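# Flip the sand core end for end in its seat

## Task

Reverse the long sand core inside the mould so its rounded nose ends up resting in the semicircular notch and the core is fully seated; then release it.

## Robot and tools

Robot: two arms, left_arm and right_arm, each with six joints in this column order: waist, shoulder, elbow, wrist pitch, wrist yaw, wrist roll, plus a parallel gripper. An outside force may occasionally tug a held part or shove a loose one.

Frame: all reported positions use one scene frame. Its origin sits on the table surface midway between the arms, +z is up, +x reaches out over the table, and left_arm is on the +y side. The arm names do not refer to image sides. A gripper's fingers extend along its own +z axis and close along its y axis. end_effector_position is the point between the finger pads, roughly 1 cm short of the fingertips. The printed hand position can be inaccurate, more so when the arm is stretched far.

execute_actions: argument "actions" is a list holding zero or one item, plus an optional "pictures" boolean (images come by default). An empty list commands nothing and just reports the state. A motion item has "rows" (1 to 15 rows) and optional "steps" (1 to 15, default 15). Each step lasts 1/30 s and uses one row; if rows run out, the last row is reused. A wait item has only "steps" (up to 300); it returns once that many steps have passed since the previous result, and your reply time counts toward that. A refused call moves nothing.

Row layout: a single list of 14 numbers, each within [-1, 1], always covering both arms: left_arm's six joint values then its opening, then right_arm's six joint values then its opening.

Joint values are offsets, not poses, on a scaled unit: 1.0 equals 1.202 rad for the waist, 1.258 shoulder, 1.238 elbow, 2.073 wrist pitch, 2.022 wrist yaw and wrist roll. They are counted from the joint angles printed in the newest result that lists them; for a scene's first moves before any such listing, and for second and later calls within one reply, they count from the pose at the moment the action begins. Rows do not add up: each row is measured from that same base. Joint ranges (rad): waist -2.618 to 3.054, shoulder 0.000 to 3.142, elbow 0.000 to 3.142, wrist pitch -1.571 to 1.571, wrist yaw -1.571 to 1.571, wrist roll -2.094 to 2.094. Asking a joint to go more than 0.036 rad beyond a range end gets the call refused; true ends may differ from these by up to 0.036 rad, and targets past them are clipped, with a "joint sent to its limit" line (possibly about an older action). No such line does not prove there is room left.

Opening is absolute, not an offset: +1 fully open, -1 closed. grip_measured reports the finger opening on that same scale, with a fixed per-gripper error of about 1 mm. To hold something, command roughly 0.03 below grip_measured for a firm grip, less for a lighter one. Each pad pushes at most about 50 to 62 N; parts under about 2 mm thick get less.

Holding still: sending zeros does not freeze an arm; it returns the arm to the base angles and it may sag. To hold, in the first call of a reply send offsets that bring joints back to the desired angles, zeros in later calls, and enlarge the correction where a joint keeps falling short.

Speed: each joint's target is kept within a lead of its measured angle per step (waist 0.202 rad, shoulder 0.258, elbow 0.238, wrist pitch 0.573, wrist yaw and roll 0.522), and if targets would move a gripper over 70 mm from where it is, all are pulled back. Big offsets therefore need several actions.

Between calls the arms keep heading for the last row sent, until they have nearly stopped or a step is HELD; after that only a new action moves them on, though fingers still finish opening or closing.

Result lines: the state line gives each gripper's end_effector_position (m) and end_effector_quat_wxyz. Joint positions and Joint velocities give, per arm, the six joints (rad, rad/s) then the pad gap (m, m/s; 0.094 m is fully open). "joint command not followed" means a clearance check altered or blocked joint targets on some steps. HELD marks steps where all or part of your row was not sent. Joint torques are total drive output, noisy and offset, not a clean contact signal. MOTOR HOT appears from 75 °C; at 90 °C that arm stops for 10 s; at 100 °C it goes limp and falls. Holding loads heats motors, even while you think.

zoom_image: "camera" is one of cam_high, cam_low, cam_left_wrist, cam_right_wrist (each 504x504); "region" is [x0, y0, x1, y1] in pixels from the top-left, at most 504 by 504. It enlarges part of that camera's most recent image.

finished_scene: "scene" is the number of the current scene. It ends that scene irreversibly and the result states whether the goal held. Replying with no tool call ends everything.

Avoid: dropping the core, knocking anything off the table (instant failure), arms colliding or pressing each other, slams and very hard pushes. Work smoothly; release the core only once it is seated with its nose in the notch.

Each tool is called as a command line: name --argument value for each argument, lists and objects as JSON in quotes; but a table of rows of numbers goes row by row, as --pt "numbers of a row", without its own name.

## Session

execute_actions --actions '[]'

Scene clock: 0.00 s of 5200.00 s.
left_arm: end_effector_position=(+0.3567, +0.3772, +0.1671) grip_measured=+1.000 end_effector_quat_wxyz=(+0.304, -0.549, +0.771, -0.108) | right_arm: end_effector_position=(+0.1112, -0.0884, +0.1740) grip_measured=+1.000 end_effector_quat_wxyz=(-0.460, +0.676, -0.423, +0.391)
Joint positions: left_arm=[-0.13   1.499  1.193 -0.637 -0.204 -1.233  0.094] | right_arm=[ 1.57   1.155  0.611 -0.546  1.259 -0.647  0.094]
Joint velocities: left_arm=[-0.012 -0.017 -0.022 -0.051 -0.022 -0.022  0.   ] | right_arm=[ 0.002  0.012 -0.002 -0.037  0.051  0.022  0.   ]
Joint torques (N m, as the arm reports them, + toward a larger angle): no reading
Motor temperatures (°C, as the motors report them): left_arm=[26 27 28 29 28 26] | right_arm=[27 27 27 32 27 25]
camera_calibration (this result's frames):
cam_left_wrist: T_world_to_cam=[[0.674377, -0.61624, 0.406772, -0.0716297], [-0.642594, -0.761162, -0.0877838, 0.57027], [0.363715, -0.20219, -0.909302, 0.205556], [0, 0, 0, 1]] pos_world=[0.339993, 0.431488, 0.26611]
cam_right_wrist: T_world_to_cam=[[0.15798, 0.128623, 0.979029, -0.185545], [-0.368334, -0.912243, 0.179285, -0.0566148], [0.916173, -0.388933, -0.0967401, -0.000461734], [0, 0, 0, 1]] pos_world=[0.00888224, -0.0279608, 0.191759]

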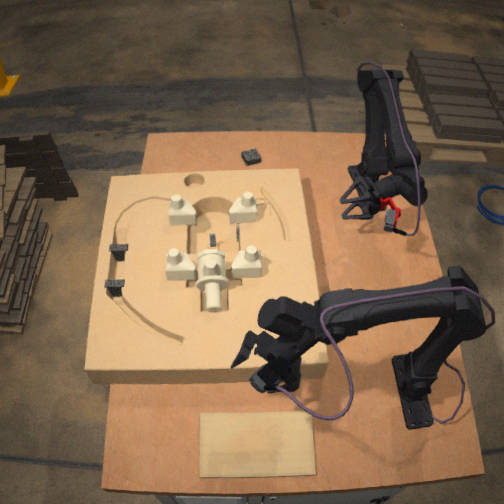

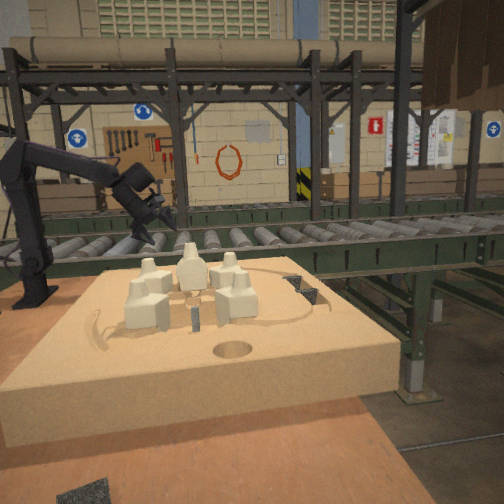

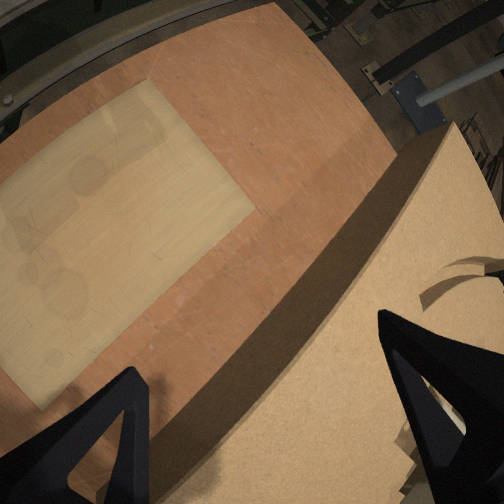

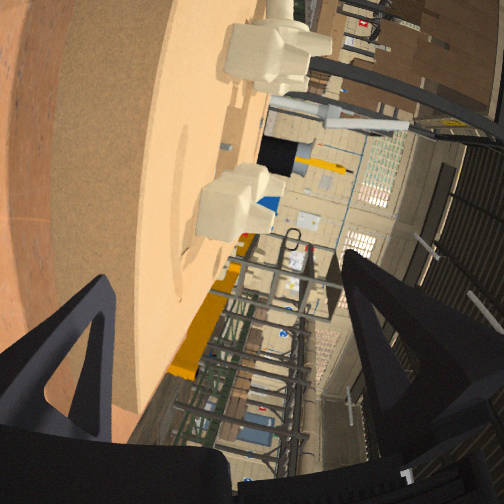

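execute_actions --actions '[{"rows":[[-0.03,0,0.1,-0.03,0.05,0.1,0.4,0,0,0,0,0,0,1],[-0.06,0,0.2,-0.06,0.1,0.2,0.4,0,0,0,0,0,0,1],[-0.09,0.03,0.3,-0.1,0.105,0.3,0.4,0,0,0,0,0,0,1],[-0.12,0.06,0.4,-0.13,0.105,0.4,0.4,0,0,0,0,0,0,1],[-0.15,0.1,0.5,-0.16,0.105,0.5,0.4,0,0,0,0,0,0,1],[-0.18,0.13,0.6,-0.19,0.105,0.612,0.4,0,0,0,0,0,0,1],[-0.21,0.17,0.7,-0.19,0.105,0.612,0.4,0,0,0,0,0,0,1],[-0.24,0.2,0.8,-0.19,0.105,0.612,0.4,0,0,0,0,0,0,1],[-0.27,0.24,0.86,-0.19,0.105,0.612,0.4,0,0,0,0,0,0,1],[-0.3,0.28,0.86,-0.19,0.105,0.612,0.4,0,0,0,0,0,0,1],[-0.32,0.32,0.86,-0.19,0.105,0.612,0.4,0,0,0,0,0,0,1],[-0.34,0.36,0.86,-0.19,0.105,0.612,0.4,0,0,0,0,0,0,1],[-0.36,0.4,0.86,-0.19,0.105,0.612,0.4,0,0,0,0,0,0,1],[-0.366,0.44,0.86,-0.19,0.105,0.612,0.4,0,0,0,0,0,0,1],[-0.366,0.52,0.86,-0.19,0.105,0.612,0.4,0,0,0,0,0,0,1]]}]' --pictures false

execute_actions --actions '[{"steps":25}]'

Scene clock: 2.63 s of 5200.00 s.
left_arm: end_effector_position=(+0.4313, +0.1115, +0.2974) grip_measured=+0.402 end_effector_quat_wxyz=(+0.375, +0.162, +0.904, -0.122) | right_arm: end_effector_position=(+0.1109, -0.0881, +0.1734) grip_measured=+1.000 end_effector_quat_wxyz=(-0.458, +0.678, -0.422, +0.390)
Joint positions: left_arm=[-0.562  1.995  2.203 -0.968 -0.    -0.138  0.066] | right_arm=[ 1.57   1.155  0.611 -0.546  1.255 -0.651  0.094]
Joint velocities: left_arm=[-0.505  1.14   1.111  0.212  0.154  0.813 -0.   ] | right_arm=[ 0.002  0.002 -0.012  0.022  0.037 -0.051  0.   ]
Joint torques (N m, as the arm reports them, + toward a larger angle): left_arm=[ 2.17 -5.12  3.86  0.8  -0.13 -0.01] | right_arm=[-0.04 -2.65  7.38  0.74  0.56  0.  ]
Motor temperatures (°C, as the motors report them): left_arm=[26 28 28 29 28 26] | right_arm=[27 27 27 32 27 25]
Steps of this call (steps 1 to 64: nothing new was sent; steps 65 to 79: all 15 steps of this action). Readings (joint positions):
65: left_arm=[-0.132 1.501 1.206 -0.653 -0.193 -1.209] | right_arm=[1.570 1.155 0.611 -0.546 1.259 -0.647]
66: left_arm=[-0.138 1.510 1.241 -0.690 -0.168 -1.158] | right_arm=[1.570 1.155 0.611 -0.546 1.258 -0.648]
68: left_arm=[-0.179 1.542 1.358 -0.764 -0.118 -0.994] | right_arm=[1.570 1.155 0.611 -0.546 1.257 -0.649]
72: left_arm=[-0.339 1.663 1.677 -0.903 -0.050 -0.611] | right_arm=[1.570 1.155 0.611 -0.546 1.256 -0.650]
79: the state above

Scene clock: 3.47 s of 5200.00 s.
left_arm: end_effector_position=(+0.4404, +0.0966, +0.2064) grip_measured=+0.402 end_effector_quat_wxyz=(+0.284, +0.239, +0.925, -0.079) | right_arm: end_effector_position=(+0.1109, -0.0881, +0.1733) grip_measured=+1.000 end_effector_quat_wxyz=(-0.458, +0.678, -0.422, +0.390)
Joint positions: left_arm=[-0.575  2.178  2.245 -1.038  0.01  -0.003  0.066] | right_arm=[ 1.57   1.155  0.611 -0.546  1.255 -0.651  0.094]
Joint velocities: left_arm=[-0.007 -0.012 -0.007 -0.051 -0.066  0.022  0.002] | right_arm=[-0.002 -0.007 -0.007 -0.037 -0.037 -0.037  0.   ]
Joint torques (N m, as the arm reports them, + toward a larger angle): left_arm=[  0.43 -13.63   7.35   1.32  -0.01   0.05] | right_arm=[-0.03 -2.67  7.39  0.74  0.55  0.02]
Motor temperatures (°C, as the motors report them): left_arm=[26 28 28 29 28 26] | right_arm=[27 27 27 32 27 25]
Steps of this call (steps 1 to 25: the robot went on to your last target). Readings (joint positions):
1: left_arm=[-0.576 2.033 2.231 -0.963 0.004 -0.111] | right_arm=[1.570 1.155 0.611 -0.546 1.255 -0.651]
2: left_arm=[-0.584 2.068 2.244 -0.963 0.008 -0.089] | right_arm=[1.570 1.155 0.611 -0.546 1.255 -0.651]
4: left_arm=[-0.586 2.130 2.245 -0.977 0.010 -0.057] | right_arm=[1.570 1.155 0.611 -0.546 1.255 -0.651]
8: left_arm=[-0.578 2.208 2.245 -1.024 0.010 -0.024] | right_arm=[1.570 1.155 0.611 -0.546 1.255 -0.651]
25: the state above
camera_calibration (this result's frames):
cam_left_wrist: T_world_to_cam=[[-0.683549, -0.719611, -0.122149, 0.400189], [-0.707835, 0.694374, -0.129668, 0.310656], [0.178128, -0.00217334, -0.984005, 0.231946], [0, 0, 0, 1]] pos_world=[0.452125, 0.072773, 0.317401]
cam_right_wrist: T_world_to_cam=[[0.160094, 0.133095, 0.978088, -0.184597], [-0.365144, -0.912596, 0.183951, -0.0575353], [0.917082, -0.386593, -0.0975026, 0.0000836407], [0, 0, 0, 1]] pos_world=[0.00846763, -0.0279051, 0.191144]

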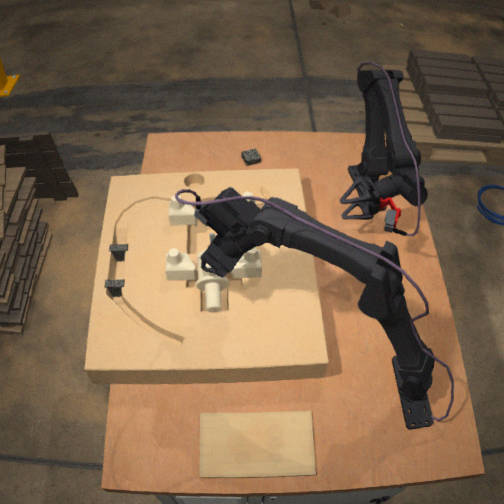

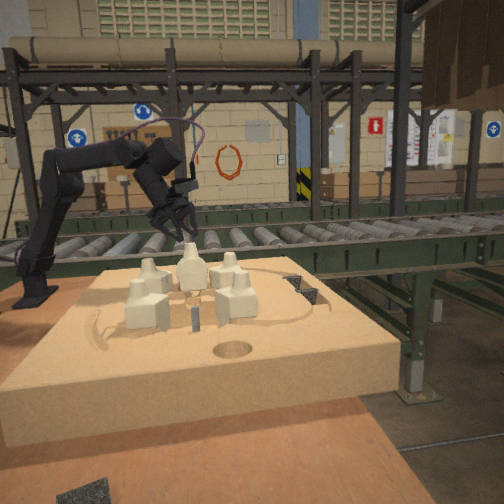

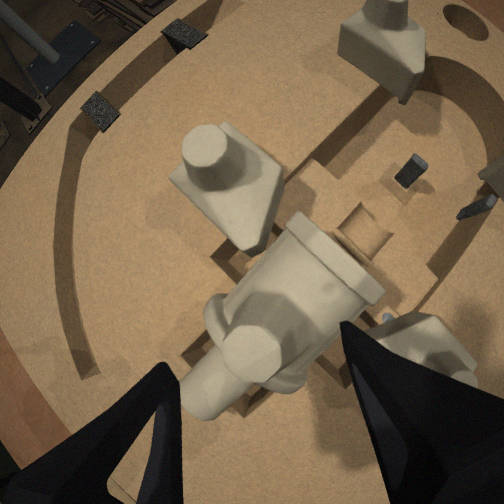

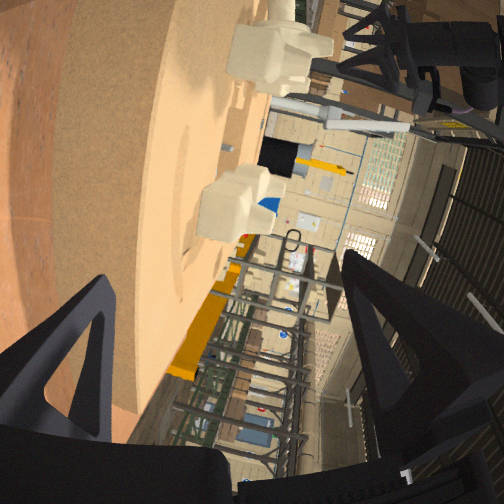

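execute_actions --actions '[{"rows":[[0.008,-0.01,-0.02,0.02,0,0,0.3,0,0,0,0,0,0,1],[0.008,-0.01,-0.04,0.035,0,0,0.2,0,0,0,0,0,0,1],[0.008,-0.01,-0.06,0.05,0,0,0.2,0,0,0,0,0,0,1],[0.008,-0.01,-0.08,0.06,0,0,0.2,0,0,0,0,0,0,1],[0.008,-0.01,-0.1,0.07,0,0,0.2,0,0,0,0,0,0,1],[0.008,-0.01,-0.12,0.072,0,0,0.2,0,0,0,0,0,0,1]]}]' --pictures false

execute_actions --actions '[{"rows":[[0,0,0,0.01,0,0,0.05,0,0,0,0,0,0,1],[0,0,0,0.01,0,0,-0.05,0,0,0,0,0,0,1],[0,0,0,0.01,0,0,-0.13,0,0,0,0,0,0,1],[0,0,0,0.01,0,0,-0.2,0,0,0,0,0,0,1],[0,0,0,0.01,0,0,-0.33,0,0,0,0,0,0,1]],"steps":12}]'

Scene clock: 6.23 s of 5200.00 s.
left_arm: end_effector_position=(+0.4421, +0.0956, +0.1595) grip_measured=+0.202 end_effector_quat_wxyz=(+0.264, +0.241, +0.931, -0.074) | right_arm: end_effector_position=(+0.1106, -0.0878, +0.1727) grip_measured=+1.000 end_effector_quat_wxyz=(-0.457, +0.680, -0.421, +0.389)
Joint positions: left_arm=[-0.575  2.188  2.095 -0.923  0.01  -0.002  0.056] | right_arm=[ 1.57   1.155  0.611 -0.546  1.251 -0.655  0.094]
Joint velocities: left_arm=[-0.017 -0.017  0.002  0.125 -0.037 -0.066 -0.   ] | right_arm=[-0.017 -0.017 -0.002  0.007 -0.007  0.007  0.   ]
Joint torques (N m, as the arm reports them, + toward a larger angle): left_arm=[  0.81 -13.63   6.42   1.31   0.01  -0.01] | right_arm=[-0.02 -2.68  7.38  0.74  0.55  0.03]
Motor temperatures (°C, as the motors report them): left_arm=[26 29 29 30 28 26] | right_arm=[27 27 28 32 28 25]
Steps of this call (steps 1 to 15: the robot went on to your last target; steps 16 to 68: nothing new was sent; steps 69 to 83: all 15 steps of this action). Readings (joint positions):
69: left_arm=[-0.575 2.178 2.242 -1.036 0.010 -0.002] | right_arm=[1.570 1.155 0.611 -0.546 1.254 -0.651]
70: left_arm=[-0.575 2.178 2.234 -1.026 0.010 -0.002] | right_arm=[1.570 1.155 0.611 -0.546 1.254 -0.652]
72: left_arm=[-0.575 2.176 2.202 -0.991 0.010 -0.002] | right_arm=[1.570 1.155 0.611 -0.546 1.252 -0.653]
76: left_arm=[-0.575 2.178 2.115 -0.942 0.010 -0.002] | right_arm=[1.570 1.155 0.611 -0.546 1.251 -0.654]
83: the state above

Scene clock: 6.63 s of 5200.00 s.
left_arm: end_effector_position=(+0.4473, +0.0952, +0.1640) grip_measured=-0.206 end_effector_quat_wxyz=(+0.276, +0.237, +0.928, -0.074) | right_arm: end_effector_position=(+0.1104, -0.0875, +0.1722) grip_measured=+1.000 end_effector_quat_wxyz=(-0.456, +0.682, -0.420, +0.389)
Joint positions: left_arm=[-0.574  2.186  2.095 -0.9    0.003 -0.006  0.037] | right_arm=[ 1.57   1.155  0.611 -0.546  1.247 -0.658  0.094]
Joint velocities: left_arm=[-0.002 -0.007 -0.002  0.037 -0.022 -0.007  0.001] | right_arm=[-0.007 -0.007 -0.002  0.051  0.007 -0.022  0.   ]
Joint torques (N m, as the arm reports them, + toward a larger angle): left_arm=[ -0.09 -11.85   6.41   1.23   0.09   0.02] | right_arm=[-0.03 -2.66  7.38  0.75  0.55  0.03]
Motor temperatures (°C, as the motors report them): left_arm=[26 29 29 30 28 26] | right_arm=[27 27 28 33 28 25]
Steps of this call (steps 1 to 12: all 12 steps of this action). Readings (joint positions):
1: left_arm=[-0.575 2.188 2.095 -0.920 0.010 -0.002] | right_arm=[1.570 1.155 0.611 -0.546 1.251 -0.655]
2: left_arm=[-0.574 2.189 2.095 -0.920 0.003 -0.002] | right_arm=[1.570 1.155 0.611 -0.546 1.250 -0.656]
4: left_arm=[-0.574 2.188 2.095 -0.899 -0.004 0.001] | right_arm=[1.570 1.155 0.611 -0.546 1.249 -0.657]
8: left_arm=[-0.574 2.186 2.095 -0.900 0.003 -0.005] | right_arm=[1.570 1.155 0.611 -0.546 1.248 -0.658]
12: the state above
camera_calibration (this result's frames):
cam_left_wrist: T_world_to_cam=[[-0.679491, -0.723539, -0.121585, 0.397195], [-0.715192, 0.690178, -0.110251, 0.311483], [0.163686, 0.0120422, -0.986439, 0.194433], [0, 0, 0, 1]] pos_world=[0.460834, 0.0700665, 0.274431]
cam_right_wrist: T_world_to_cam=[[0.163775, 0.141516, 0.976294, -0.182825], [-0.35922, -0.913158, 0.192624, -0.0592333], [0.91877, -0.382252, -0.0987173, 0.00105075], [0, 0, 0, 1]] pos_world=[0.00769909, -0.027815, 0.190005]

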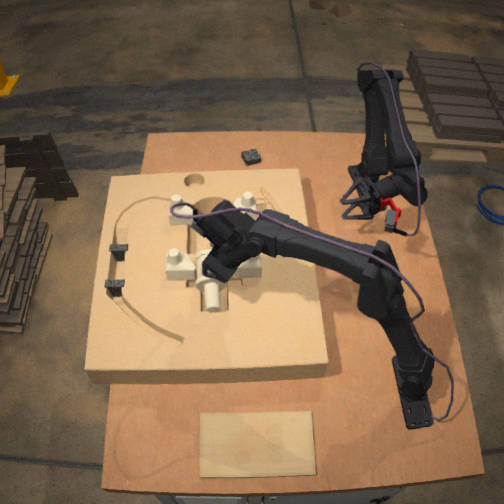

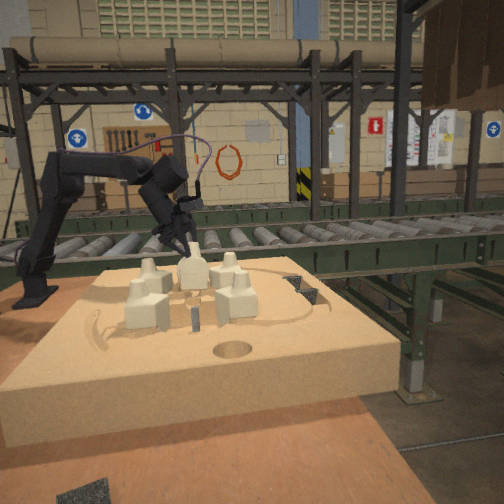

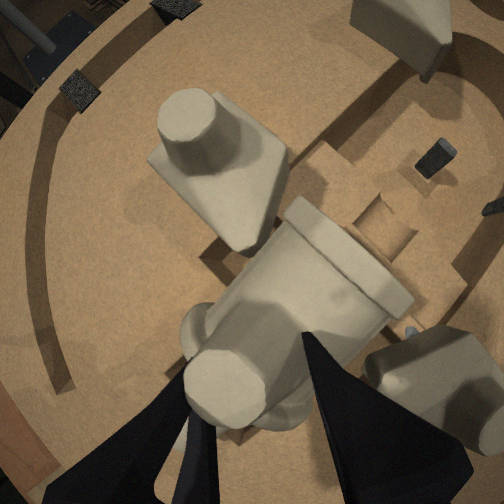

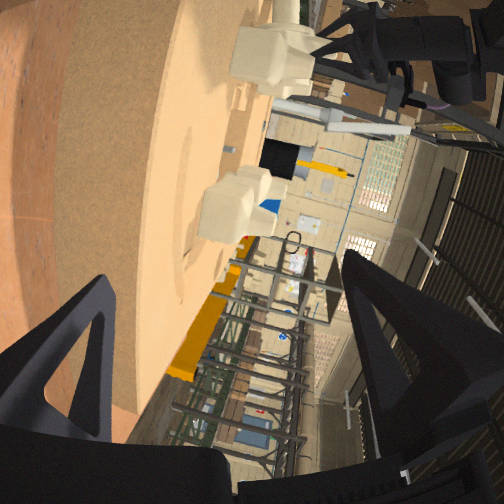

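Core shifted a little; lift and move out.

execute_actions --actions '[{"rows":[[0,-0.03,0.03,0.02,0,0,-0.28,0,0,0,0,0,0,1],[0,-0.05,0.05,0.03,0,0,-0.28,0,0,0,0,0,0,1],[0,-0.07,0.07,0.03,0,0,-0.28,0,0,0,0,0,0,1],[0,-0.08,0.09,0.02,0,0,-0.28,0,0,0,0,0,0,1],[0,-0.08,0.11,0.01,0,0,-0.28,0,0,0,0,0,0,1],[0.01,-0.08,0.13,0,0,0,-0.28,0,0,0,0,0,0,1],[0.01,-0.09,0.15,-0.01,0,0,-0.28,0,0,0,0,0,0,1],[0.02,-0.09,0.17,-0.025,0,0,-0.28,0,0,0,0,0,0,1]]}]' --pictures false

execute_actions --actions '[{"rows":[[0.015,-0.09,0.04,0.05,0,0,-0.28,0,0,0,0,0,0,1],[0.03,-0.11,0.04,0.05,0,0,-0.28,0,0,0,0,0,0,1],[0.05,-0.13,0.03,0.05,0,0,-0.28,0,0,0,0,0,0,1],[0.07,-0.15,0.015,0.05,0,0,-0.28,0,0,0,0,0,0,1],[0.09,-0.17,0,0.05,0,0,-0.28,0,0,0,0,0,0,1],[0.11,-0.19,-0.02,0.05,0,0,-0.28,0,0,0,0,0,0,1],[0.135,-0.21,-0.04,0.05,0,0,-0.28,0,0,0,0,0,0,1],[0.16,-0.23,-0.06,0.05,0,0,-0.28,0,0,0,0,0,0,1],[0.19,-0.25,-0.08,0.05,0,0,-0.28,0,0,0,0,0,0,1],[0.22,-0.27,-0.1,0.05,0,0,-0.28,0,0,0,0,0,0,1],[0.25,-0.29,-0.13,0.05,0,0,-0.28,0,0,0,0,0,0,1],[0.29,-0.31,-0.16,0.05,0,0,-0.28,0,0,0,0,0,0,1],[0.33,-0.33,-0.19,0.05,0,0,-0.28,0,0,0,0,0,0,1],[0.37,-0.35,-0.22,0.05,0,0,-0.28,0,0,0,0,0,0,1],[0.41,-0.37,-0.25,0.05,0,0,-0.28,0,0,0,0,0,0,1]]}]' --pictures false

execute_actions --actions '[{"steps":15}]'

Scene clock: 9.83 s of 5200.00 s.
left_arm: end_effector_position=(+0.4418, +0.1055, +0.1971) grip_measured=-0.212 end_effector_quat_wxyz=(+0.275, +0.231, +0.931, -0.071) | right_arm: end_effector_position=(+0.1101, -0.0873, +0.1716) grip_measured=+1.000 end_effector_quat_wxyz=(-0.455, +0.684, -0.418, +0.388)
Joint positions: left_arm=[-0.562  2.178  2.22  -1.037  0.002 -0.006  0.037] | right_arm=[ 1.57   1.155  0.611 -0.546  1.243 -0.662  0.094]
Joint velocities: left_arm=[ 0.051 -0.051  0.105 -0.051 -0.037 -0.037  0.   ] | right_arm=[-0.022 -0.007  0.022 -0.051 -0.007  0.022  0.   ]
Joint torques (N m, as the arm reports them, + toward a larger angle): left_arm=[  0.55 -17.41  11.19   1.9    0.02  -0.02] | right_arm=[-0.02 -2.66  7.36  0.75  0.55  0.02]
Motor temperatures (°C, as the motors report them): left_arm=[26 30 29 30 28 26] | right_arm=[27 27 28 33 28 25]
Steps of this call (steps 1 to 15: the robot went on to your last target; steps 16 to 81: nothing new was sent; steps 82 to 96: all 15 steps of this action). Readings (joint positions):
82: left_arm=[-0.574 2.184 2.096 -0.899 0.003 -0.006] | right_arm=[1.570 1.155 0.611 -0.546 1.246 -0.659]
83: left_arm=[-0.574 2.183 2.099 -0.899 0.003 -0.006] | right_arm=[1.570 1.155 0.611 -0.546 1.246 -0.659]
85: left_arm=[-0.574 2.183 2.109 -0.908 0.003 -0.006] | right_arm=[1.570 1.155 0.611 -0.546 1.245 -0.660]
89: left_arm=[-0.573 2.183 2.155 -0.973 0.002 -0.006] | right_arm=[1.570 1.155 0.611 -0.546 1.244 -0.661]
96: the state above

Scene clock: 10.33 s of 5200.00 s.
left_arm: end_effector_position=(+0.4405, +0.2493, +0.2253) grip_measured=-0.212 end_effector_quat_wxyz=(+0.276, +0.110, +0.954, -0.042) | right_arm: end_effector_position=(+0.1098, -0.0870, +0.1710) grip_measured=+1.000 end_effector_quat_wxyz=(-0.453, +0.686, -0.417, +0.388)
Joint positions: left_arm=[-0.299  1.962  2.012 -1.055  0.019 -0.006  0.037] | right_arm=[ 1.57   1.155  0.611 -0.546  1.239 -0.666  0.094]
Joint velocities: left_arm=[ 1.018 -0.74  -0.974  0.081 -0.022 -0.066 -0.001] | right_arm=[-0.017 -0.002 -0.002  0.066 -0.037  0.022  0.   ]
Joint torques (N m, as the arm reports them, + toward a larger angle): left_arm=[  1.08 -15.43   7.79   1.69  -0.11  -0.04] | right_arm=[-0.03 -2.67  7.39  0.75  0.55  0.02]
Motor temperatures (°C, as the motors report them): left_arm=[26 30 29 30 28 26] | right_arm=[27 27 28 33 28 25]
Steps of this call (steps 1 to 15: all 15 steps of this action). Readings (joint positions):
1: left_arm=[-0.560 2.175 2.222 -1.039 0.002 -0.006] | right_arm=[1.570 1.155 0.611 -0.546 1.243 -0.662]
2: left_arm=[-0.557 2.170 2.222 -1.040 0.002 -0.006] | right_arm=[1.570 1.155 0.611 -0.546 1.242 -0.663]
4: left_arm=[-0.547 2.159 2.220 -1.046 0.006 -0.006] | right_arm=[1.570 1.155 0.611 -0.546 1.241 -0.664]
8: left_arm=[-0.496 2.105 2.176 -1.050 0.016 -0.006] | right_arm=[1.570 1.155 0.611 -0.546 1.240 -0.665]
15: the state above

Scene clock: 10.83 s of 5200.00 s.
left_arm: end_effector_position=(+0.4135, +0.3721, +0.2711) grip_measured=-0.212 end_effector_quat_wxyz=(+0.320, -0.009, +0.947, +0.009) | right_arm: end_effector_position=(+0.1098, -0.0870, +0.1710) grip_measured=+1.000 end_effector_quat_wxyz=(-0.453, +0.686, -0.417, +0.388)
Joint positions: left_arm=[-0.061  1.757  1.885 -1.047 -0.017 -0.006  0.037] | right_arm=[ 1.57   1.155  0.611 -0.546  1.239 -0.666  0.094]
Joint velocities: left_arm=[-0.129  0.007 -0.007  0.066  0.154 -0.11   0.   ] | right_arm=[-0.002 -0.007 -0.002  0.022  0.007  0.022  0.   ]
Joint torques (N m, as the arm reports them, + toward a larger angle): left_arm=[ -0.05 -11.35   8.47   2.17  -0.08  -0.05] | right_arm=[-0.03 -2.67  7.38  0.74  0.55  0.03]
Motor temperatures (°C, as the motors report them): left_arm=[26 31 29 30 28 26] | right_arm=[27 27 28 33 28 25]
Steps of this call (steps 1 to 15: the robot went on to your last target). Readings (joint positions):
1: left_arm=[-0.261 1.938 1.982 -1.056 0.018 -0.006] | right_arm=[1.570 1.155 0.611 -0.546 1.239 -0.666]
2: left_arm=[-0.223 1.918 1.958 -1.061 0.016 -0.006] | right_arm=[1.570 1.155 0.611 -0.546 1.239 -0.666]
4: left_arm=[-0.148 1.880 1.918 -1.067 0.008 -0.006] | right_arm=[1.570 1.155 0.611 -0.546 1.239 -0.666]
8: left_arm=[-0.049 1.817 1.885 -1.069 -0.027 -0.006] | right_arm=[1.570 1.155 0.611 -0.546 1.239 -0.666]
15: the state above
camera_calibration (this result's frames):
cam_left_wrist: T_world_to_cam=[[-0.216481, -0.964028, -0.15423, 0.494461], [-0.954442, 0.242211, -0.17428, 0.391027], [0.205367, 0.109475, -0.972543, 0.245046], [0, 0, 0, 1]] pos_world=[0.429931, 0.355136, 0.382726]
cam_right_wrist: T_world_to_cam=[[0.167246, 0.150287, 0.974393, -0.180991], [-0.353138, -0.913609, 0.201525, -0.0609581], [0.920501, -0.3778, -0.0997259, 0.00198988], [0, 0, 0, 1]] pos_world=[0.00691182, -0.0277395, 0.18884]

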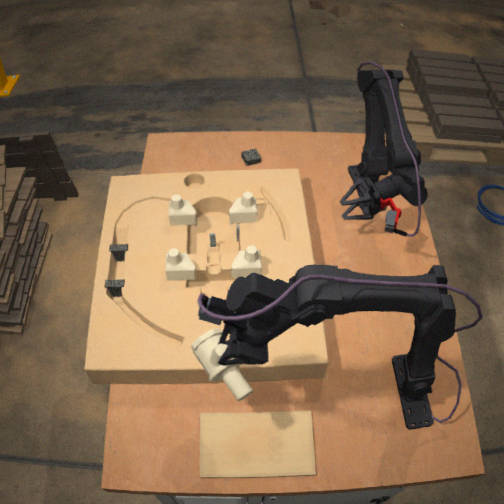

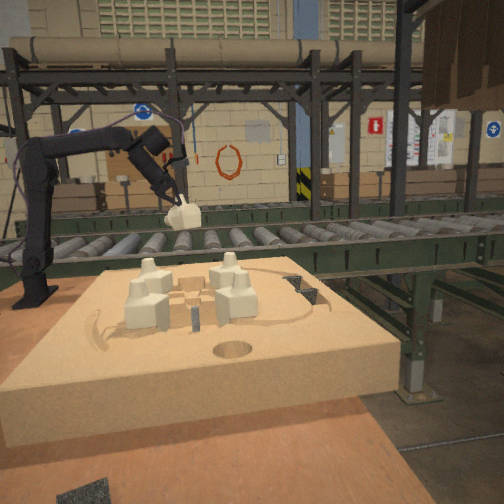

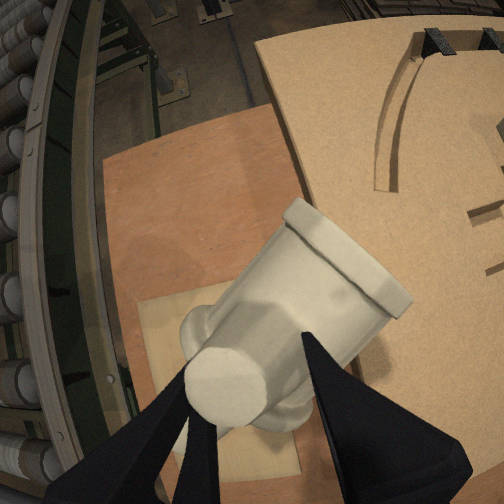

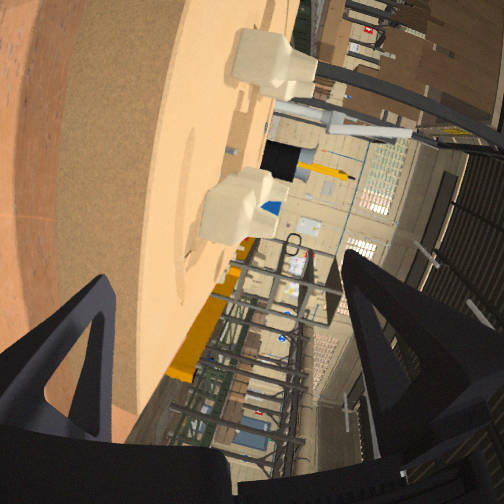

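execute_actions --actions '[{"rows":[[0.02,-0.05,-0.01,0.06,0,0,-0.28,0,0,0,0,0,0,1],[0.045,-0.06,-0.045,0.07,0,0,-0.28,0,0,0,0,0,0,1],[0.07,-0.075,-0.08,0.085,0,0,-0.28,0,0,0,0,0,0,1],[0.1,-0.09,-0.12,0.1,0,0,-0.28,0,0,0,0,0,0,1],[0.13,-0.105,-0.16,0.115,0,0,-0.28,0,0,0,0,0,0,1],[0.155,-0.12,-0.2,0.13,0,0,-0.28,0,0,0,0,0,0,1],[0.18,-0.135,-0.24,0.15,0,0,-0.28,0,0,0,0,0,0,1],[0.2,-0.15,-0.28,0.17,0,0,-0.28,0,0,0,0,0,0,1],[0.215,-0.16,-0.32,0.19,0,0,-0.28,0,0,0,0,0,0,1],[0.23,-0.17,-0.36,0.21,0,0,-0.28,0,0,0,0,0,0,1],[0.238,-0.18,-0.4,0.23,0,0,-0.28,0,0,0,0,0,0,1],[0.238,-0.18,-0.435,0.25,0,0,-0.28,0,0,0,0,0,0,1],[0.238,-0.18,-0.465,0.26,0,0,-0.28,0,0,0,0,0,0,1],[0.238,-0.18,-0.49,0.269,0,0,-0.28,0,0,0,0,0,0,1],[0.238,-0.18,-0.513,0.269,0,0,-0.28,0,0,0,0,0,0,1]]}]' --pictures false

execute_actions --actions '[{"steps":15}]' --pictures false

execute_actions --actions '[{"rows":[[0,-0.035,0.02,0.07,0,0,-0.28,0,0,0,0,0,0,1],[0,-0.035,0.01,0.08,0,0,-0.28,0,0,0,0,0,0,1],[0,-0.035,0,0.09,0,0,-0.28,0,0,0,0,0,0,1],[0,-0.035,-0.01,0.095,0,0,-0.28,0,0,0,0,0,0,1],[0,-0.035,-0.02,0.1,0,0,-0.28,0,0,0,0,0,0,1],[0,-0.035,-0.03,0.105,0,0,-0.28,0,0,0,0,0,0,1],[0,-0.035,-0.04,0.11,0,0,-0.28,0,0,0,0,0,0,1],[0,-0.035,-0.05,0.115,0,0,-0.28,0,0,0,0,0,0,1],[0,-0.03,-0.06,0.12,0,0,-0.28,0,0,0,0,0,0,1],[0,-0.03,-0.07,0.125,0,0,-0.28,0,0,0,0,0,0,1],[0,-0.03,-0.08,0.125,0,0,-0.28,0,0,0,0,0,0,1],[0,-0.025,-0.09,0.125,0,0,-0.28,0,0,0,0,0,0,1],[0,-0.02,-0.1,0.125,0,0,-0.28,0,0,0,0,0,0,1]]}]' --pictures false

execute_actions --actions '[{"rows":[[0,-0.005,-0.01,0.025,0,0,-0.28,0,0,0,0,0,0,1]],"steps":10}]'

Scene clock: 15.40 s of 5200.00 s.
left_arm: end_effector_position=(+0.3439, +0.5028, +0.1544) grip_measured=-0.214 end_effector_quat_wxyz=(+0.268, -0.162, +0.947, +0.069) | right_arm: end_effector_position=(+0.1096, -0.0868, +0.1705) grip_measured=+1.000 end_effector_quat_wxyz=(-0.452, +0.688, -0.416, +0.387)
Joint positions: left_arm=[ 0.25   1.594  1.283 -0.701 -0.054 -0.004  0.037] | right_arm=[ 1.57   1.155  0.611 -0.546  1.236 -0.669  0.094]
Joint velocities: left_arm=[-0.042 -0.012 -1.004  0.711 -0.007 -0.037 -0.001] | right_arm=[-0.022 -0.022 -0.002  0.022 -0.022  0.022  0.   ]
Joint torques (N m, as the arm reports them, + toward a larger angle): left_arm=[ -2.02 -11.5    8.96   2.14   0.38  -0.03] | right_arm=[-0.03 -2.67  7.37  0.75  0.54  0.02]
Motor temperatures (°C, as the motors report them): left_arm=[26 31 29 33 28 26] | right_arm=[27 27 28 33 28 25]
Steps of this call (steps 1 to 30: the robot went on to your last target; steps 31 to 90: nothing new was sent; then 1.07 s passed at rest; steps 91 to 105: all 15 steps of this action). Readings (joint positions):
91: left_arm=[-0.066 1.756 1.880 -1.044 -0.002 -0.006] | right_arm=[1.570 1.155 0.611 -0.546 1.239 -0.666]
92: left_arm=[-0.060 1.751 1.864 -1.031 -0.000 -0.006] | right_arm=[1.570 1.155 0.611 -0.546 1.238 -0.667]
94: left_arm=[-0.029 1.727 1.800 -0.990 0.012 -0.005] | right_arm=[1.570 1.155 0.611 -0.546 1.237 -0.668]
98: left_arm=[0.107 1.662 1.609 -0.896 0.013 -0.005] | right_arm=[1.570 1.155 0.611 -0.546 1.236 -0.669]
105: the state above

Scene clock: 15.90 s of 5200.00 s.
left_arm: end_effector_position=(+0.3519, +0.4899, +0.1395) grip_measured=-0.214 end_effector_quat_wxyz=(+0.284, -0.147, +0.946, +0.053) | right_arm: end_effector_position=(+0.1096, -0.0868, +0.1705) grip_measured=+1.000 end_effector_quat_wxyz=(-0.452, +0.688, -0.416, +0.387)
Joint positions: left_arm=[ 0.228  1.593  1.209 -0.601 -0.022 -0.004  0.037] | right_arm=[ 1.57   1.155  0.611 -0.546  1.236 -0.669  0.094]
Joint velocities: left_arm=[-0.007 -0.017 -0.017 -0.007 -0.007  0.007  0.   ] | right_arm=[-0.012 -0.012 -0.002 -0.081 -0.051 -0.007  0.   ]
Joint torques (N m, as the arm reports them, + toward a larger angle): left_arm=[ -0.31 -11.52  10.     2.12   0.03  -0.05] | right_arm=[-0.03 -2.66  7.39  0.75  0.55  0.02]
Motor temperatures (°C, as the motors report them): left_arm=[26 31 30 33 28 26] | right_arm=[27 27 28 33 28 25]
Steps of this call (steps 1 to 15: the robot went on to your last target). Readings (joint positions):
1: left_arm=[0.247 1.594 1.254 -0.684 -0.051 -0.004] | right_arm=[1.570 1.155 0.611 -0.546 1.236 -0.669]
2: left_arm=[0.242 1.594 1.232 -0.675 -0.046 -0.004] | right_arm=[1.570 1.155 0.611 -0.546 1.236 -0.669]
4: left_arm=[0.234 1.594 1.211 -0.674 -0.035 -0.004] | right_arm=[1.570 1.155 0.611 -0.546 1.236 -0.669]
8: left_arm=[0.228 1.593 1.209 -0.643 -0.022 -0.004] | right_arm=[1.570 1.155 0.611 -0.546 1.236 -0.669]
15: the state above

Scene clock: 16.40 s of 5200.00 s.
left_arm: end_effector_position=(+0.3432, +0.4872, +0.1032) grip_measured=-0.214 end_effector_quat_wxyz=(+0.280, -0.147, +0.947, +0.052) | right_arm: end_effector_position=(+0.1093, -0.0865, +0.1699) grip_measured=+1.000 end_effector_quat_wxyz=(-0.451, +0.690, -0.415, +0.387)
Joint positions: left_arm=[ 0.228  1.595  1.069 -0.468 -0.022 -0.004  0.037] | right_arm=[ 1.57   1.155  0.611 -0.546  1.232 -0.673  0.094]
Joint velocities: left_arm=[-0.007  0.071 -0.203  0.051  0.007  0.007 -0.001] | right_arm=[-0.017 -0.007 -0.012 -0.037  0.11   0.081  0.   ]
Joint torques (N m, as the arm reports them, + toward a larger angle): left_arm=[ 0.01 -9.16  8.92  2.25 -0.01 -0.03] | right_arm=[-0.01 -2.66  7.4   0.75  0.56  0.02]
Motor temperatures (°C, as the motors report them): left_arm=[26 31 30 33 28 26] | right_arm=[27 27 28 33 28 25]
Steps of this call (steps 1 to 15: all 15 steps of this action). Readings (joint positions):
1: left_arm=[0.228 1.593 1.209 -0.599 -0.022 -0.004] | right_arm=[1.570 1.155 0.611 -0.546 1.235 -0.670]
2: left_arm=[0.228 1.593 1.208 -0.594 -0.022 -0.004] | right_arm=[1.570 1.155 0.611 -0.546 1.235 -0.671]
4: left_arm=[0.228 1.593 1.197 -0.569 -0.022 -0.004] | right_arm=[1.570 1.155 0.611 -0.546 1.233 -0.672]
8: left_arm=[0.228 1.593 1.154 -0.510 -0.022 -0.004] | right_arm=[1.570 1.155 0.611 -0.546 1.232 -0.673]
15: the state above

Scene clock: 16.73 s of 5200.00 s.
left_arm: end_effector_position=(+0.3704, +0.4954, +0.1147) grip_measured=-0.266 end_effector_quat_wxyz=(+0.340, -0.143, +0.928, +0.061) | right_arm: end_effector_position=(+0.1091, -0.0863, +0.1694) grip_measured=+1.000 end_effector_quat_wxyz=(-0.450, +0.691, -0.413, +0.386)
Joint positions: left_arm=[ 0.228  1.615  1.059 -0.311 -0.022 -0.001  0.034] | right_arm=[ 1.57   1.155  0.611 -0.546  1.228 -0.677  0.094]
Joint velocities: left_arm=[ 0.002 -0.154  0.027  0.095  0.007  0.037 -0.   ] | right_arm=[-0.002  0.012 -0.007 -0.095 -0.022 -0.037  0.   ]
Joint torques (N m, as the arm reports them, + toward a larger angle): left_arm=[ 0.1  -8.49  6.05  0.45 -0.02 -0.04] | right_arm=[-0.02 -2.66  7.4   0.75  0.55  0.01]
Motor temperatures (°C, as the motors report them): left_arm=[26 31 30 33 28 26] | right_arm=[27 27 28 33 28 25]
Steps of this call (steps 1 to 10: all 10 steps of this action). Readings (joint positions):
1: left_arm=[0.228 1.599 1.061 -0.471 -0.022 -0.004] | right_arm=[1.570 1.155 0.611 -0.546 1.231 -0.674]
2: left_arm=[0.228 1.599 1.058 -0.470 -0.022 -0.001] | right_arm=[1.570 1.155 0.611 -0.546 1.231 -0.674]
4: left_arm=[0.228 1.602 1.058 -0.449 -0.021 -0.001] | right_arm=[1.570 1.155 0.611 -0.546 1.230 -0.676]
8: left_arm=[0.228 1.615 1.058 -0.355 -0.019 -0.001] | right_arm=[1.570 1.155 0.611 -0.546 1.228 -0.676]
10: the state above
camera_calibration (this result's frames):
cam_left_wrist: T_world_to_cam=[[0.0745268, -0.982315, -0.171767, 0.483177], [-0.974299, -0.0350084, -0.222523, 0.443002], [0.212574, 0.183936, -0.959677, 0.0472386], [0, 0, 0, 1]] pos_world=[0.385565, 0.481452, 0.226906]
cam_right_wrist: T_world_to_cam=[[0.172123, 0.162986, 0.971498, -0.178311], [-0.344174, -0.914113, 0.214337, -0.0634097], [0.922994, -0.371257, -0.101245, 0.0033754], [0, 0, 0, 1]] pos_world=[0.0057521, -0.0276482, 0.187162]

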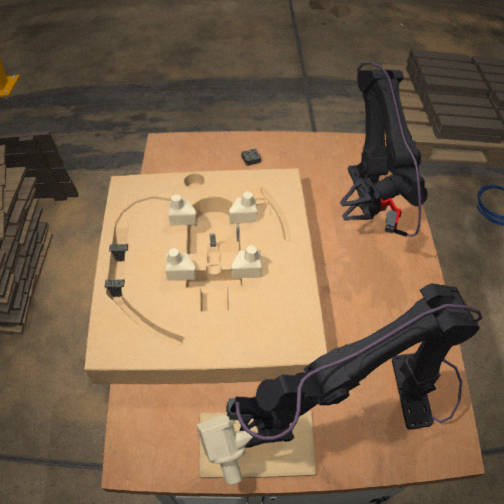

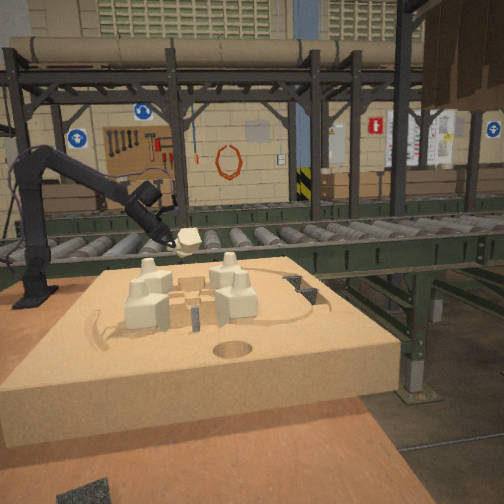

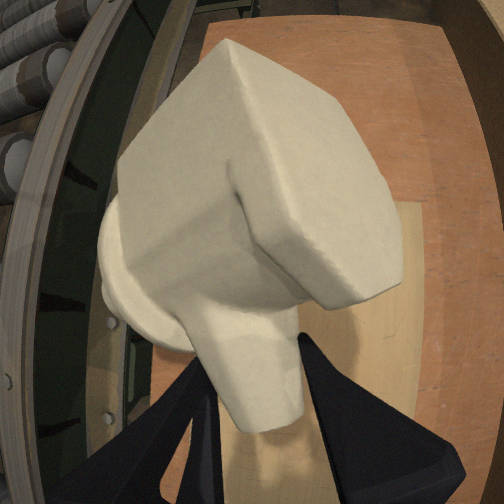

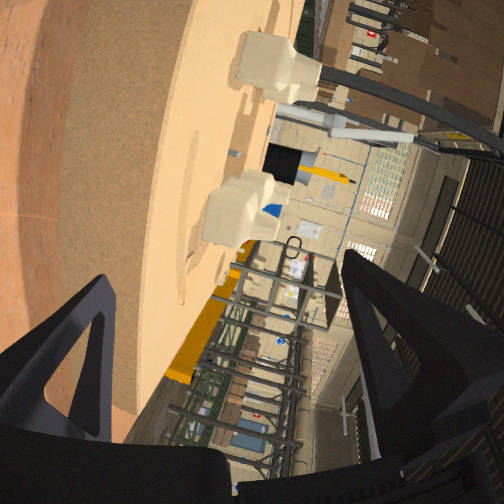

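A tug pivoted it.

execute_actions --actions '[{"rows":[[-0.03,-0.06,0.03,-0.03,0,0,-0.33,0,0,0,0,0,0,1]],"steps":10}]'

Scene clock: 18.50 s of 5200.00 s.
left_arm: end_effector_position=(+0.3498, +0.4775, +0.1042) grip_measured=-0.301 end_effector_quat_wxyz=(+0.292, -0.133, +0.946, +0.052) | right_arm: end_effector_position=(+0.1088, -0.0861, +0.1689) grip_measured=+1.000 end_effector_quat_wxyz=(-0.449, +0.693, -0.412, +0.386)
Joint positions: left_arm=[ 0.197  1.59   1.054 -0.431 -0.028 -0.003  0.033] | right_arm=[ 1.57   1.155  0.611 -0.546  1.225 -0.68   0.094]
Joint velocities: left_arm=[-0.002  0.002 -0.007 -0.022 -0.037 -0.007  0.   ] | right_arm=[-0.002 -0.002 -0.022  0.007  0.007  0.022  0.   ]
Joint torques (N m, as the arm reports them, + toward a larger angle): left_arm=[ -0.5  -10.61  10.13   1.74   0.06  -0.02] | right_arm=[-0.02 -2.66  7.4   0.75  0.54  0.02]
Motor temperatures (°C, as the motors report them): left_arm=[26 31 30 33 28 26] | right_arm=[27 27 28 33 28 25]
Steps of this call (steps 1 to 30: the robot went on to your last target; steps 31 to 43: nothing new was sent; steps 44 to 53: all 10 steps of this action). Readings (joint positions):
44: left_arm=[0.225 1.605 1.054 -0.392 -0.028 -0.004] | right_arm=[1.570 1.155 0.611 -0.546 1.228 -0.677]
45: left_arm=[0.220 1.602 1.054 -0.399 -0.031 -0.004] | right_arm=[1.570 1.155 0.611 -0.546 1.227 -0.678]
47: left_arm=[0.208 1.596 1.054 -0.416 -0.032 -0.004] | right_arm=[1.570 1.155 0.611 -0.546 1.226 -0.679]
51: left_arm=[0.197 1.590 1.054 -0.430 -0.029 -0.003] | right_arm=[1.570 1.155 0.611 -0.546 1.225 -0.680]
53: the state above
camera_calibration (this result's frames):
cam_left_wrist: T_world_to_cam=[[0.0342031, -0.987618, -0.153103, 0.479994], [-0.99205, -0.0149871, -0.124947, 0.406452], [0.121105, 0.156159, -0.98028, 0.092245], [0, 0, 0, 1]] pos_world=[0.375632, 0.465737, 0.214699]
cam_right_wrist: T_world_to_cam=[[0.173599, 0.166923, 0.970567, -0.177475], [-0.341358, -0.914234, 0.218291, -0.0641586], [0.923763, -0.369206, -0.10173, 0.00381112], [0, 0, 0, 1]] pos_world=[0.00538787, -0.0276243, 0.186644]

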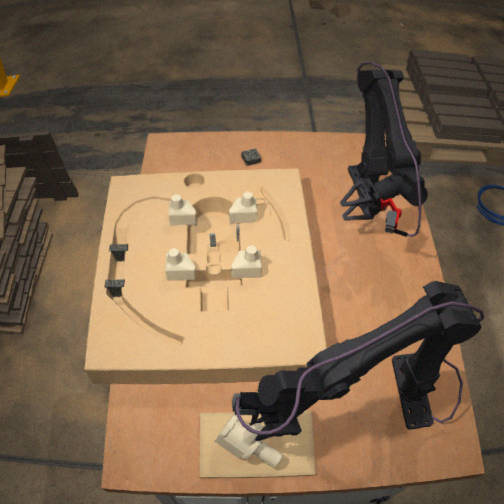

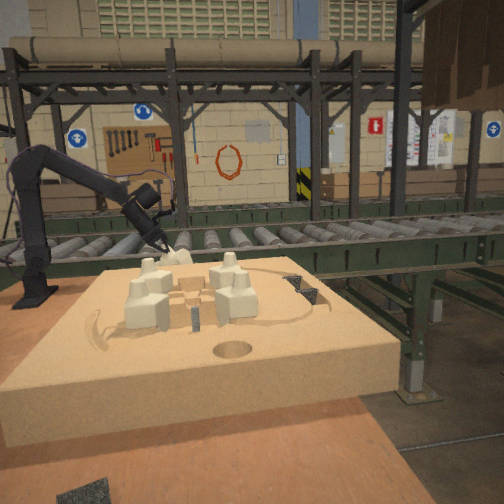

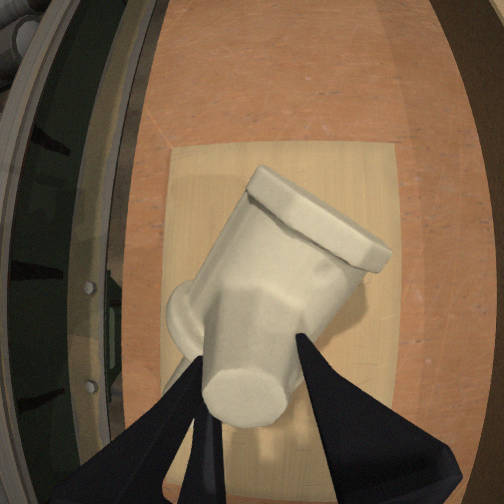

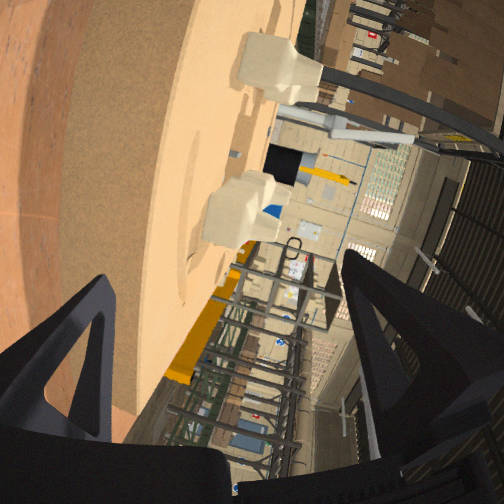

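Landed on the board, nose down. Release gently and go vertical.

execute_actions --actions '[{"rows":[[0,0,0,0,0,0,-0.33,0,0,0,0,0,0,1],[0,0,0,0,0,0,-0.33,0,0,0,0,0,0,1],[0,0,0,0,0,0,-0.31,0,0,0,0,0,0,1],[0,0,0,0,0,0,-0.305,0,0,0,0,0,0,1],[0,0,0,0,0,0,-0.3,0,0,0,0,0,0,1],[0,0,0,0,0,0,-0.29,0,0,0,0,0,0,1],[0,0,0,0,0,0,-0.27,0,0,0,0,0,0,1],[0,0,0,0,0,0,-0.2,0,0,0,0,0,0,1],[0,0,0,0,0,0,0.4,0,0,0,0,0,0,1]]}]' --pictures false

execute_actions --actions '[{"rows":[[0,0,0.08,-0.04,0,0,0.6,0,0,0,0,0,0,1],[0,0,0.15,-0.08,0,0,0.6,0,0,0,0,0,0,1],[0,0.03,0.22,-0.12,0,0,0.6,0,0,0,0,0,0,1],[0,0.06,0.29,-0.16,0,0,0.6,0,0,0,0,0,0,1],[0,0.09,0.36,-0.2,0,-0.1,0.6,0,0,0,0,0,0,1],[0,0.12,0.43,-0.25,0,-0.2,0.6,0,0,0,0,0,0,1],[0,0.15,0.5,-0.3,0,-0.3,0.6,0,0,0,0,0,0,1],[0,0.18,0.57,-0.35,0,-0.4,0.6,0,0,0,0,0,0,1],[0,0.21,0.64,-0.4,0,-0.5,0.6,0,0,0,0,0,0,1],[0,0.24,0.71,-0.45,0,-0.6,0.6,0,0,0,0,0,0,1],[0,0.27,0.78,-0.5,0,-0.7,0.6,0,0,0,0,0,0,1],[0,0.3,0.86,-0.52,0,-0.8,0.6,0,0,0,0,0,0,1],[0,0.33,0.88,-0.52,0,-0.9,0.6,0,0,0,0,0,0,1],[0,0.36,0.88,-0.52,0,-0.99,0.6,0,0,0,0,0,0,1],[0,0.42,0.88,-0.52,0.015,-0.99,0.6,0,0,0,0,0,0,1]]}]' --pictures false

execute_actions --actions '[{"steps":25}]'

Scene clock: 22.37 s of 5200.00 s.
left_arm: end_effector_position=(+0.3489, +0.4773, +0.1031) grip_measured=+0.398 end_effector_quat_wxyz=(+0.290, -0.133, +0.946, +0.052) | right_arm: end_effector_position=(+0.1085, -0.0858, +0.1683) grip_measured=+1.000 end_effector_quat_wxyz=(-0.447, +0.695, -0.411, +0.385)
Joint positions: left_arm=[ 0.197  1.592  1.054 -0.436 -0.029 -0.003  0.066] | right_arm=[ 1.57   1.155  0.611 -0.546  1.221 -0.684  0.094]
Joint velocities: left_arm=[-0.007  0.002 -0.002  0.037  0.051 -0.007  0.001] | right_arm=[-0.017  0.007  0.002 -0.037  0.051  0.051  0.   ]
Joint torques (N m, as the arm reports them, + toward a larger angle): left_arm=[ 0.03 -6.89  6.35  1.31 -0.02 -0.01] | right_arm=[-0.03 -2.66  7.39  0.75  0.54  0.02]
Motor temperatures (°C, as the motors report them): left_arm=[26 31 30 33 28 26] | right_arm=[27 27 28 33 28 25]
Steps of this call (steps 1 to 15: the robot went on to your last target; steps 16 to 90: nothing new was sent; then 0.37 s passed at rest; steps 91 to 105: all 15 steps of this action). Readings (joint positions):
91: left_arm=[0.197 1.592 1.054 -0.435 -0.028 -0.003] | right_arm=[1.570 1.155 0.611 -0.546 1.224 -0.681]
92: left_arm=[0.197 1.592 1.054 -0.436 -0.028 -0.003] | right_arm=[1.570 1.155 0.611 -0.546 1.223 -0.682]
94: left_arm=[0.197 1.592 1.054 -0.436 -0.029 -0.003] | right_arm=[1.570 1.155 0.611 -0.546 1.223 -0.682]
98: left_arm=[0.197 1.592 1.054 -0.436 -0.029 -0.003] | right_arm=[1.570 1.155 0.611 -0.546 1.222 -0.683]
105: the state above

Scene clock: 22.87 s of 5200.00 s.
left_arm: end_effector_position=(+0.3899, +0.4879, +0.1974) grip_measured=+0.598 end_effector_quat_wxyz=(+0.152, -0.569, +0.807, -0.041) | right_arm: end_effector_position=(+0.1083, -0.0856, +0.1678) grip_measured=+1.000 end_effector_quat_wxyz=(-0.446, +0.697, -0.410, +0.384)
Joint positions: left_arm=[ 0.197  2.006  2.07  -1.32  -0.025 -0.958  0.075] | right_arm=[ 1.57   1.155  0.611 -0.546  1.218 -0.687  0.094]
Joint velocities: left_arm=[ 0.002  0.921  1.438 -0.945  0.095 -2.85   0.001] | right_arm=[-0.012 -0.012 -0.027 -0.037 -0.081  0.022  0.   ]
Joint torques (N m, as the arm reports them, + toward a larger angle): left_arm=[ 0.04 -5.83  4.36  0.58  0.03 -0.04] | right_arm=[-0.02 -2.66  7.4   0.75  0.54  0.03]
Motor temperatures (°C, as the motors report them): left_arm=[26 31 30 33 28 26] | right_arm=[27 27 28 33 28 25]
Steps of this call (steps 1 to 15: all 15 steps of this action). Readings (joint positions):
1: left_arm=[0.197 1.593 1.063 -0.451 -0.029 -0.003] | right_arm=[1.570 1.155 0.611 -0.546 1.221 -0.684]
2: left_arm=[0.197 1.599 1.093 -0.493 -0.029 -0.003] | right_arm=[1.570 1.155 0.611 -0.546 1.220 -0.685]
4: left_arm=[0.197 1.634 1.214 -0.602 -0.029 -0.003] | right_arm=[1.570 1.155 0.611 -0.546 1.219 -0.686]
8: left_arm=[0.197 1.745 1.534 -0.824 -0.029 -0.277] | right_arm=[1.570 1.155 0.611 -0.546 1.218 -0.687]
15: the state above

Scene clock: 23.70 s of 5200.00 s.
left_arm: end_effector_position=(+0.3665, +0.4758, +0.1458) grip_measured=+0.598 end_effector_quat_wxyz=(-0.014, +0.904, -0.427, +0.021) | right_arm: end_effector_position=(+0.1083, -0.0856, +0.1678) grip_measured=+1.000 end_effector_quat_wxyz=(-0.446, +0.697, -0.410, +0.384)
Joint positions: left_arm=[ 0.197  2.147  2.123 -1.495  0.006 -1.992  0.075] | right_arm=[ 1.57   1.155  0.611 -0.546  1.218 -0.687  0.094]
Joint velocities: left_arm=[-0.002  0.007 -0.012 -0.037  0.022 -0.066 -0.001] | right_arm=[-0.002 -0.012 -0.002 -0.007 -0.051 -0.037  0.   ]
Joint torques (N m, as the arm reports them, + toward a larger angle): left_arm=[ -0.01 -12.81   7.28   0.37  -0.06  -0.11] | right_arm=[-0.04 -2.67  7.4   0.76  0.54  0.03]
Motor temperatures (°C, as the motors report them): left_arm=[26 31 30 33 28 26] | right_arm=[27 27 28 33 28 25]
Steps of this call (steps 1 to 25: the robot went on to your last target). Readings (joint positions):
1: left_arm=[0.197 2.035 2.105 -1.346 -0.020 -1.056] | right_arm=[1.570 1.155 0.611 -0.546 1.218 -0.687]
2: left_arm=[0.197 2.059 2.120 -1.366 -0.016 -1.153] | right_arm=[1.570 1.155 0.611 -0.546 1.218 -0.687]
4: left_arm=[0.197 2.101 2.123 -1.410 -0.008 -1.348] | right_arm=[1.570 1.155 0.611 -0.546 1.218 -0.687]
8: left_arm=[0.197 2.150 2.123 -1.467 0.001 -1.706] | right_arm=[1.570 1.155 0.611 -0.546 1.218 -0.687]
25: the state above
camera_calibration (this result's frames):
cam_left_wrist: T_world_to_cam=[[0.915397, 0.394601, 0.0796129, -0.530395], [0.321608, -0.835832, 0.444918, 0.254149], [0.242108, -0.381673, -0.892025, 0.329967], [0, 0, 0, 1]] pos_world=[0.323898, 0.54766, 0.22349]
cam_right_wrist: T_world_to_cam=[[0.176655, 0.175225, 0.96855, -0.175703], [-0.335361, -0.914432, 0.226601, -0.0657209], [0.925379, -0.364844, -0.102775, 0.00473988], [0, 0, 0, 1]] pos_world=[0.00461232, -0.0275805, 0.185556]

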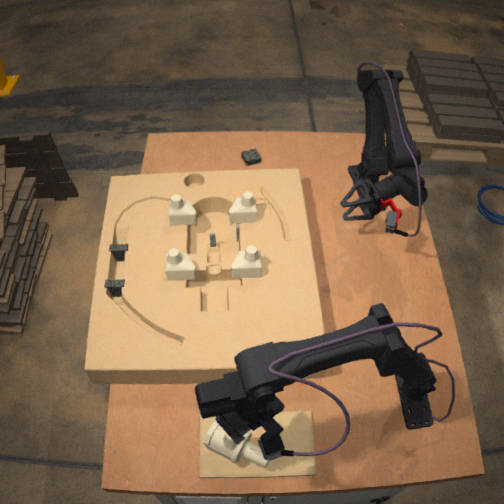

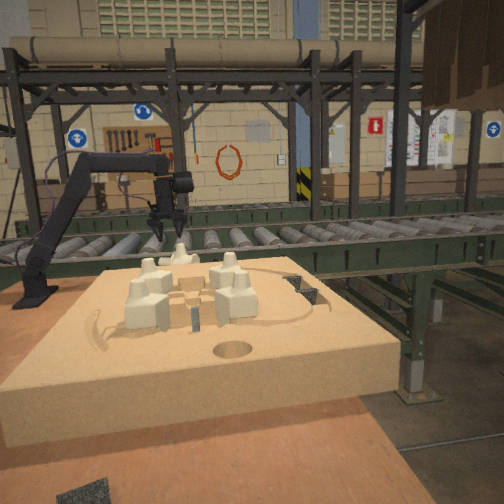

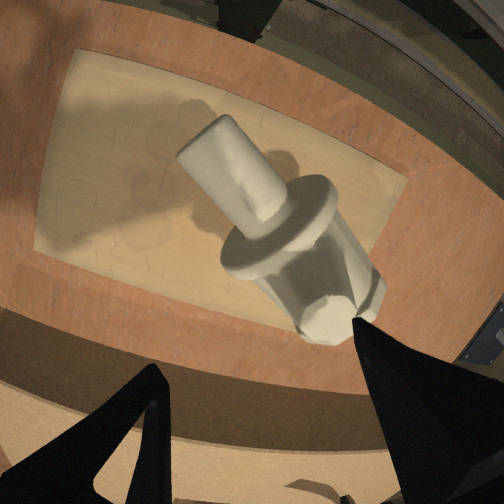

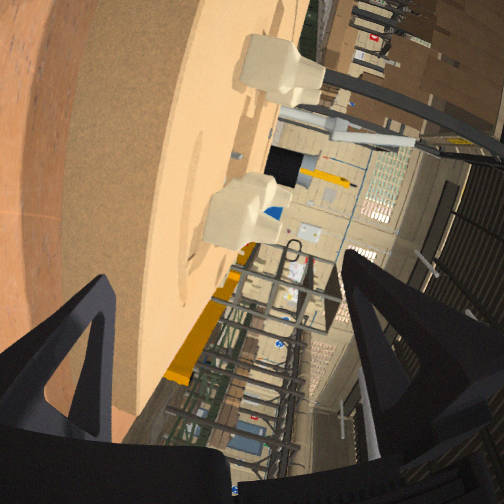

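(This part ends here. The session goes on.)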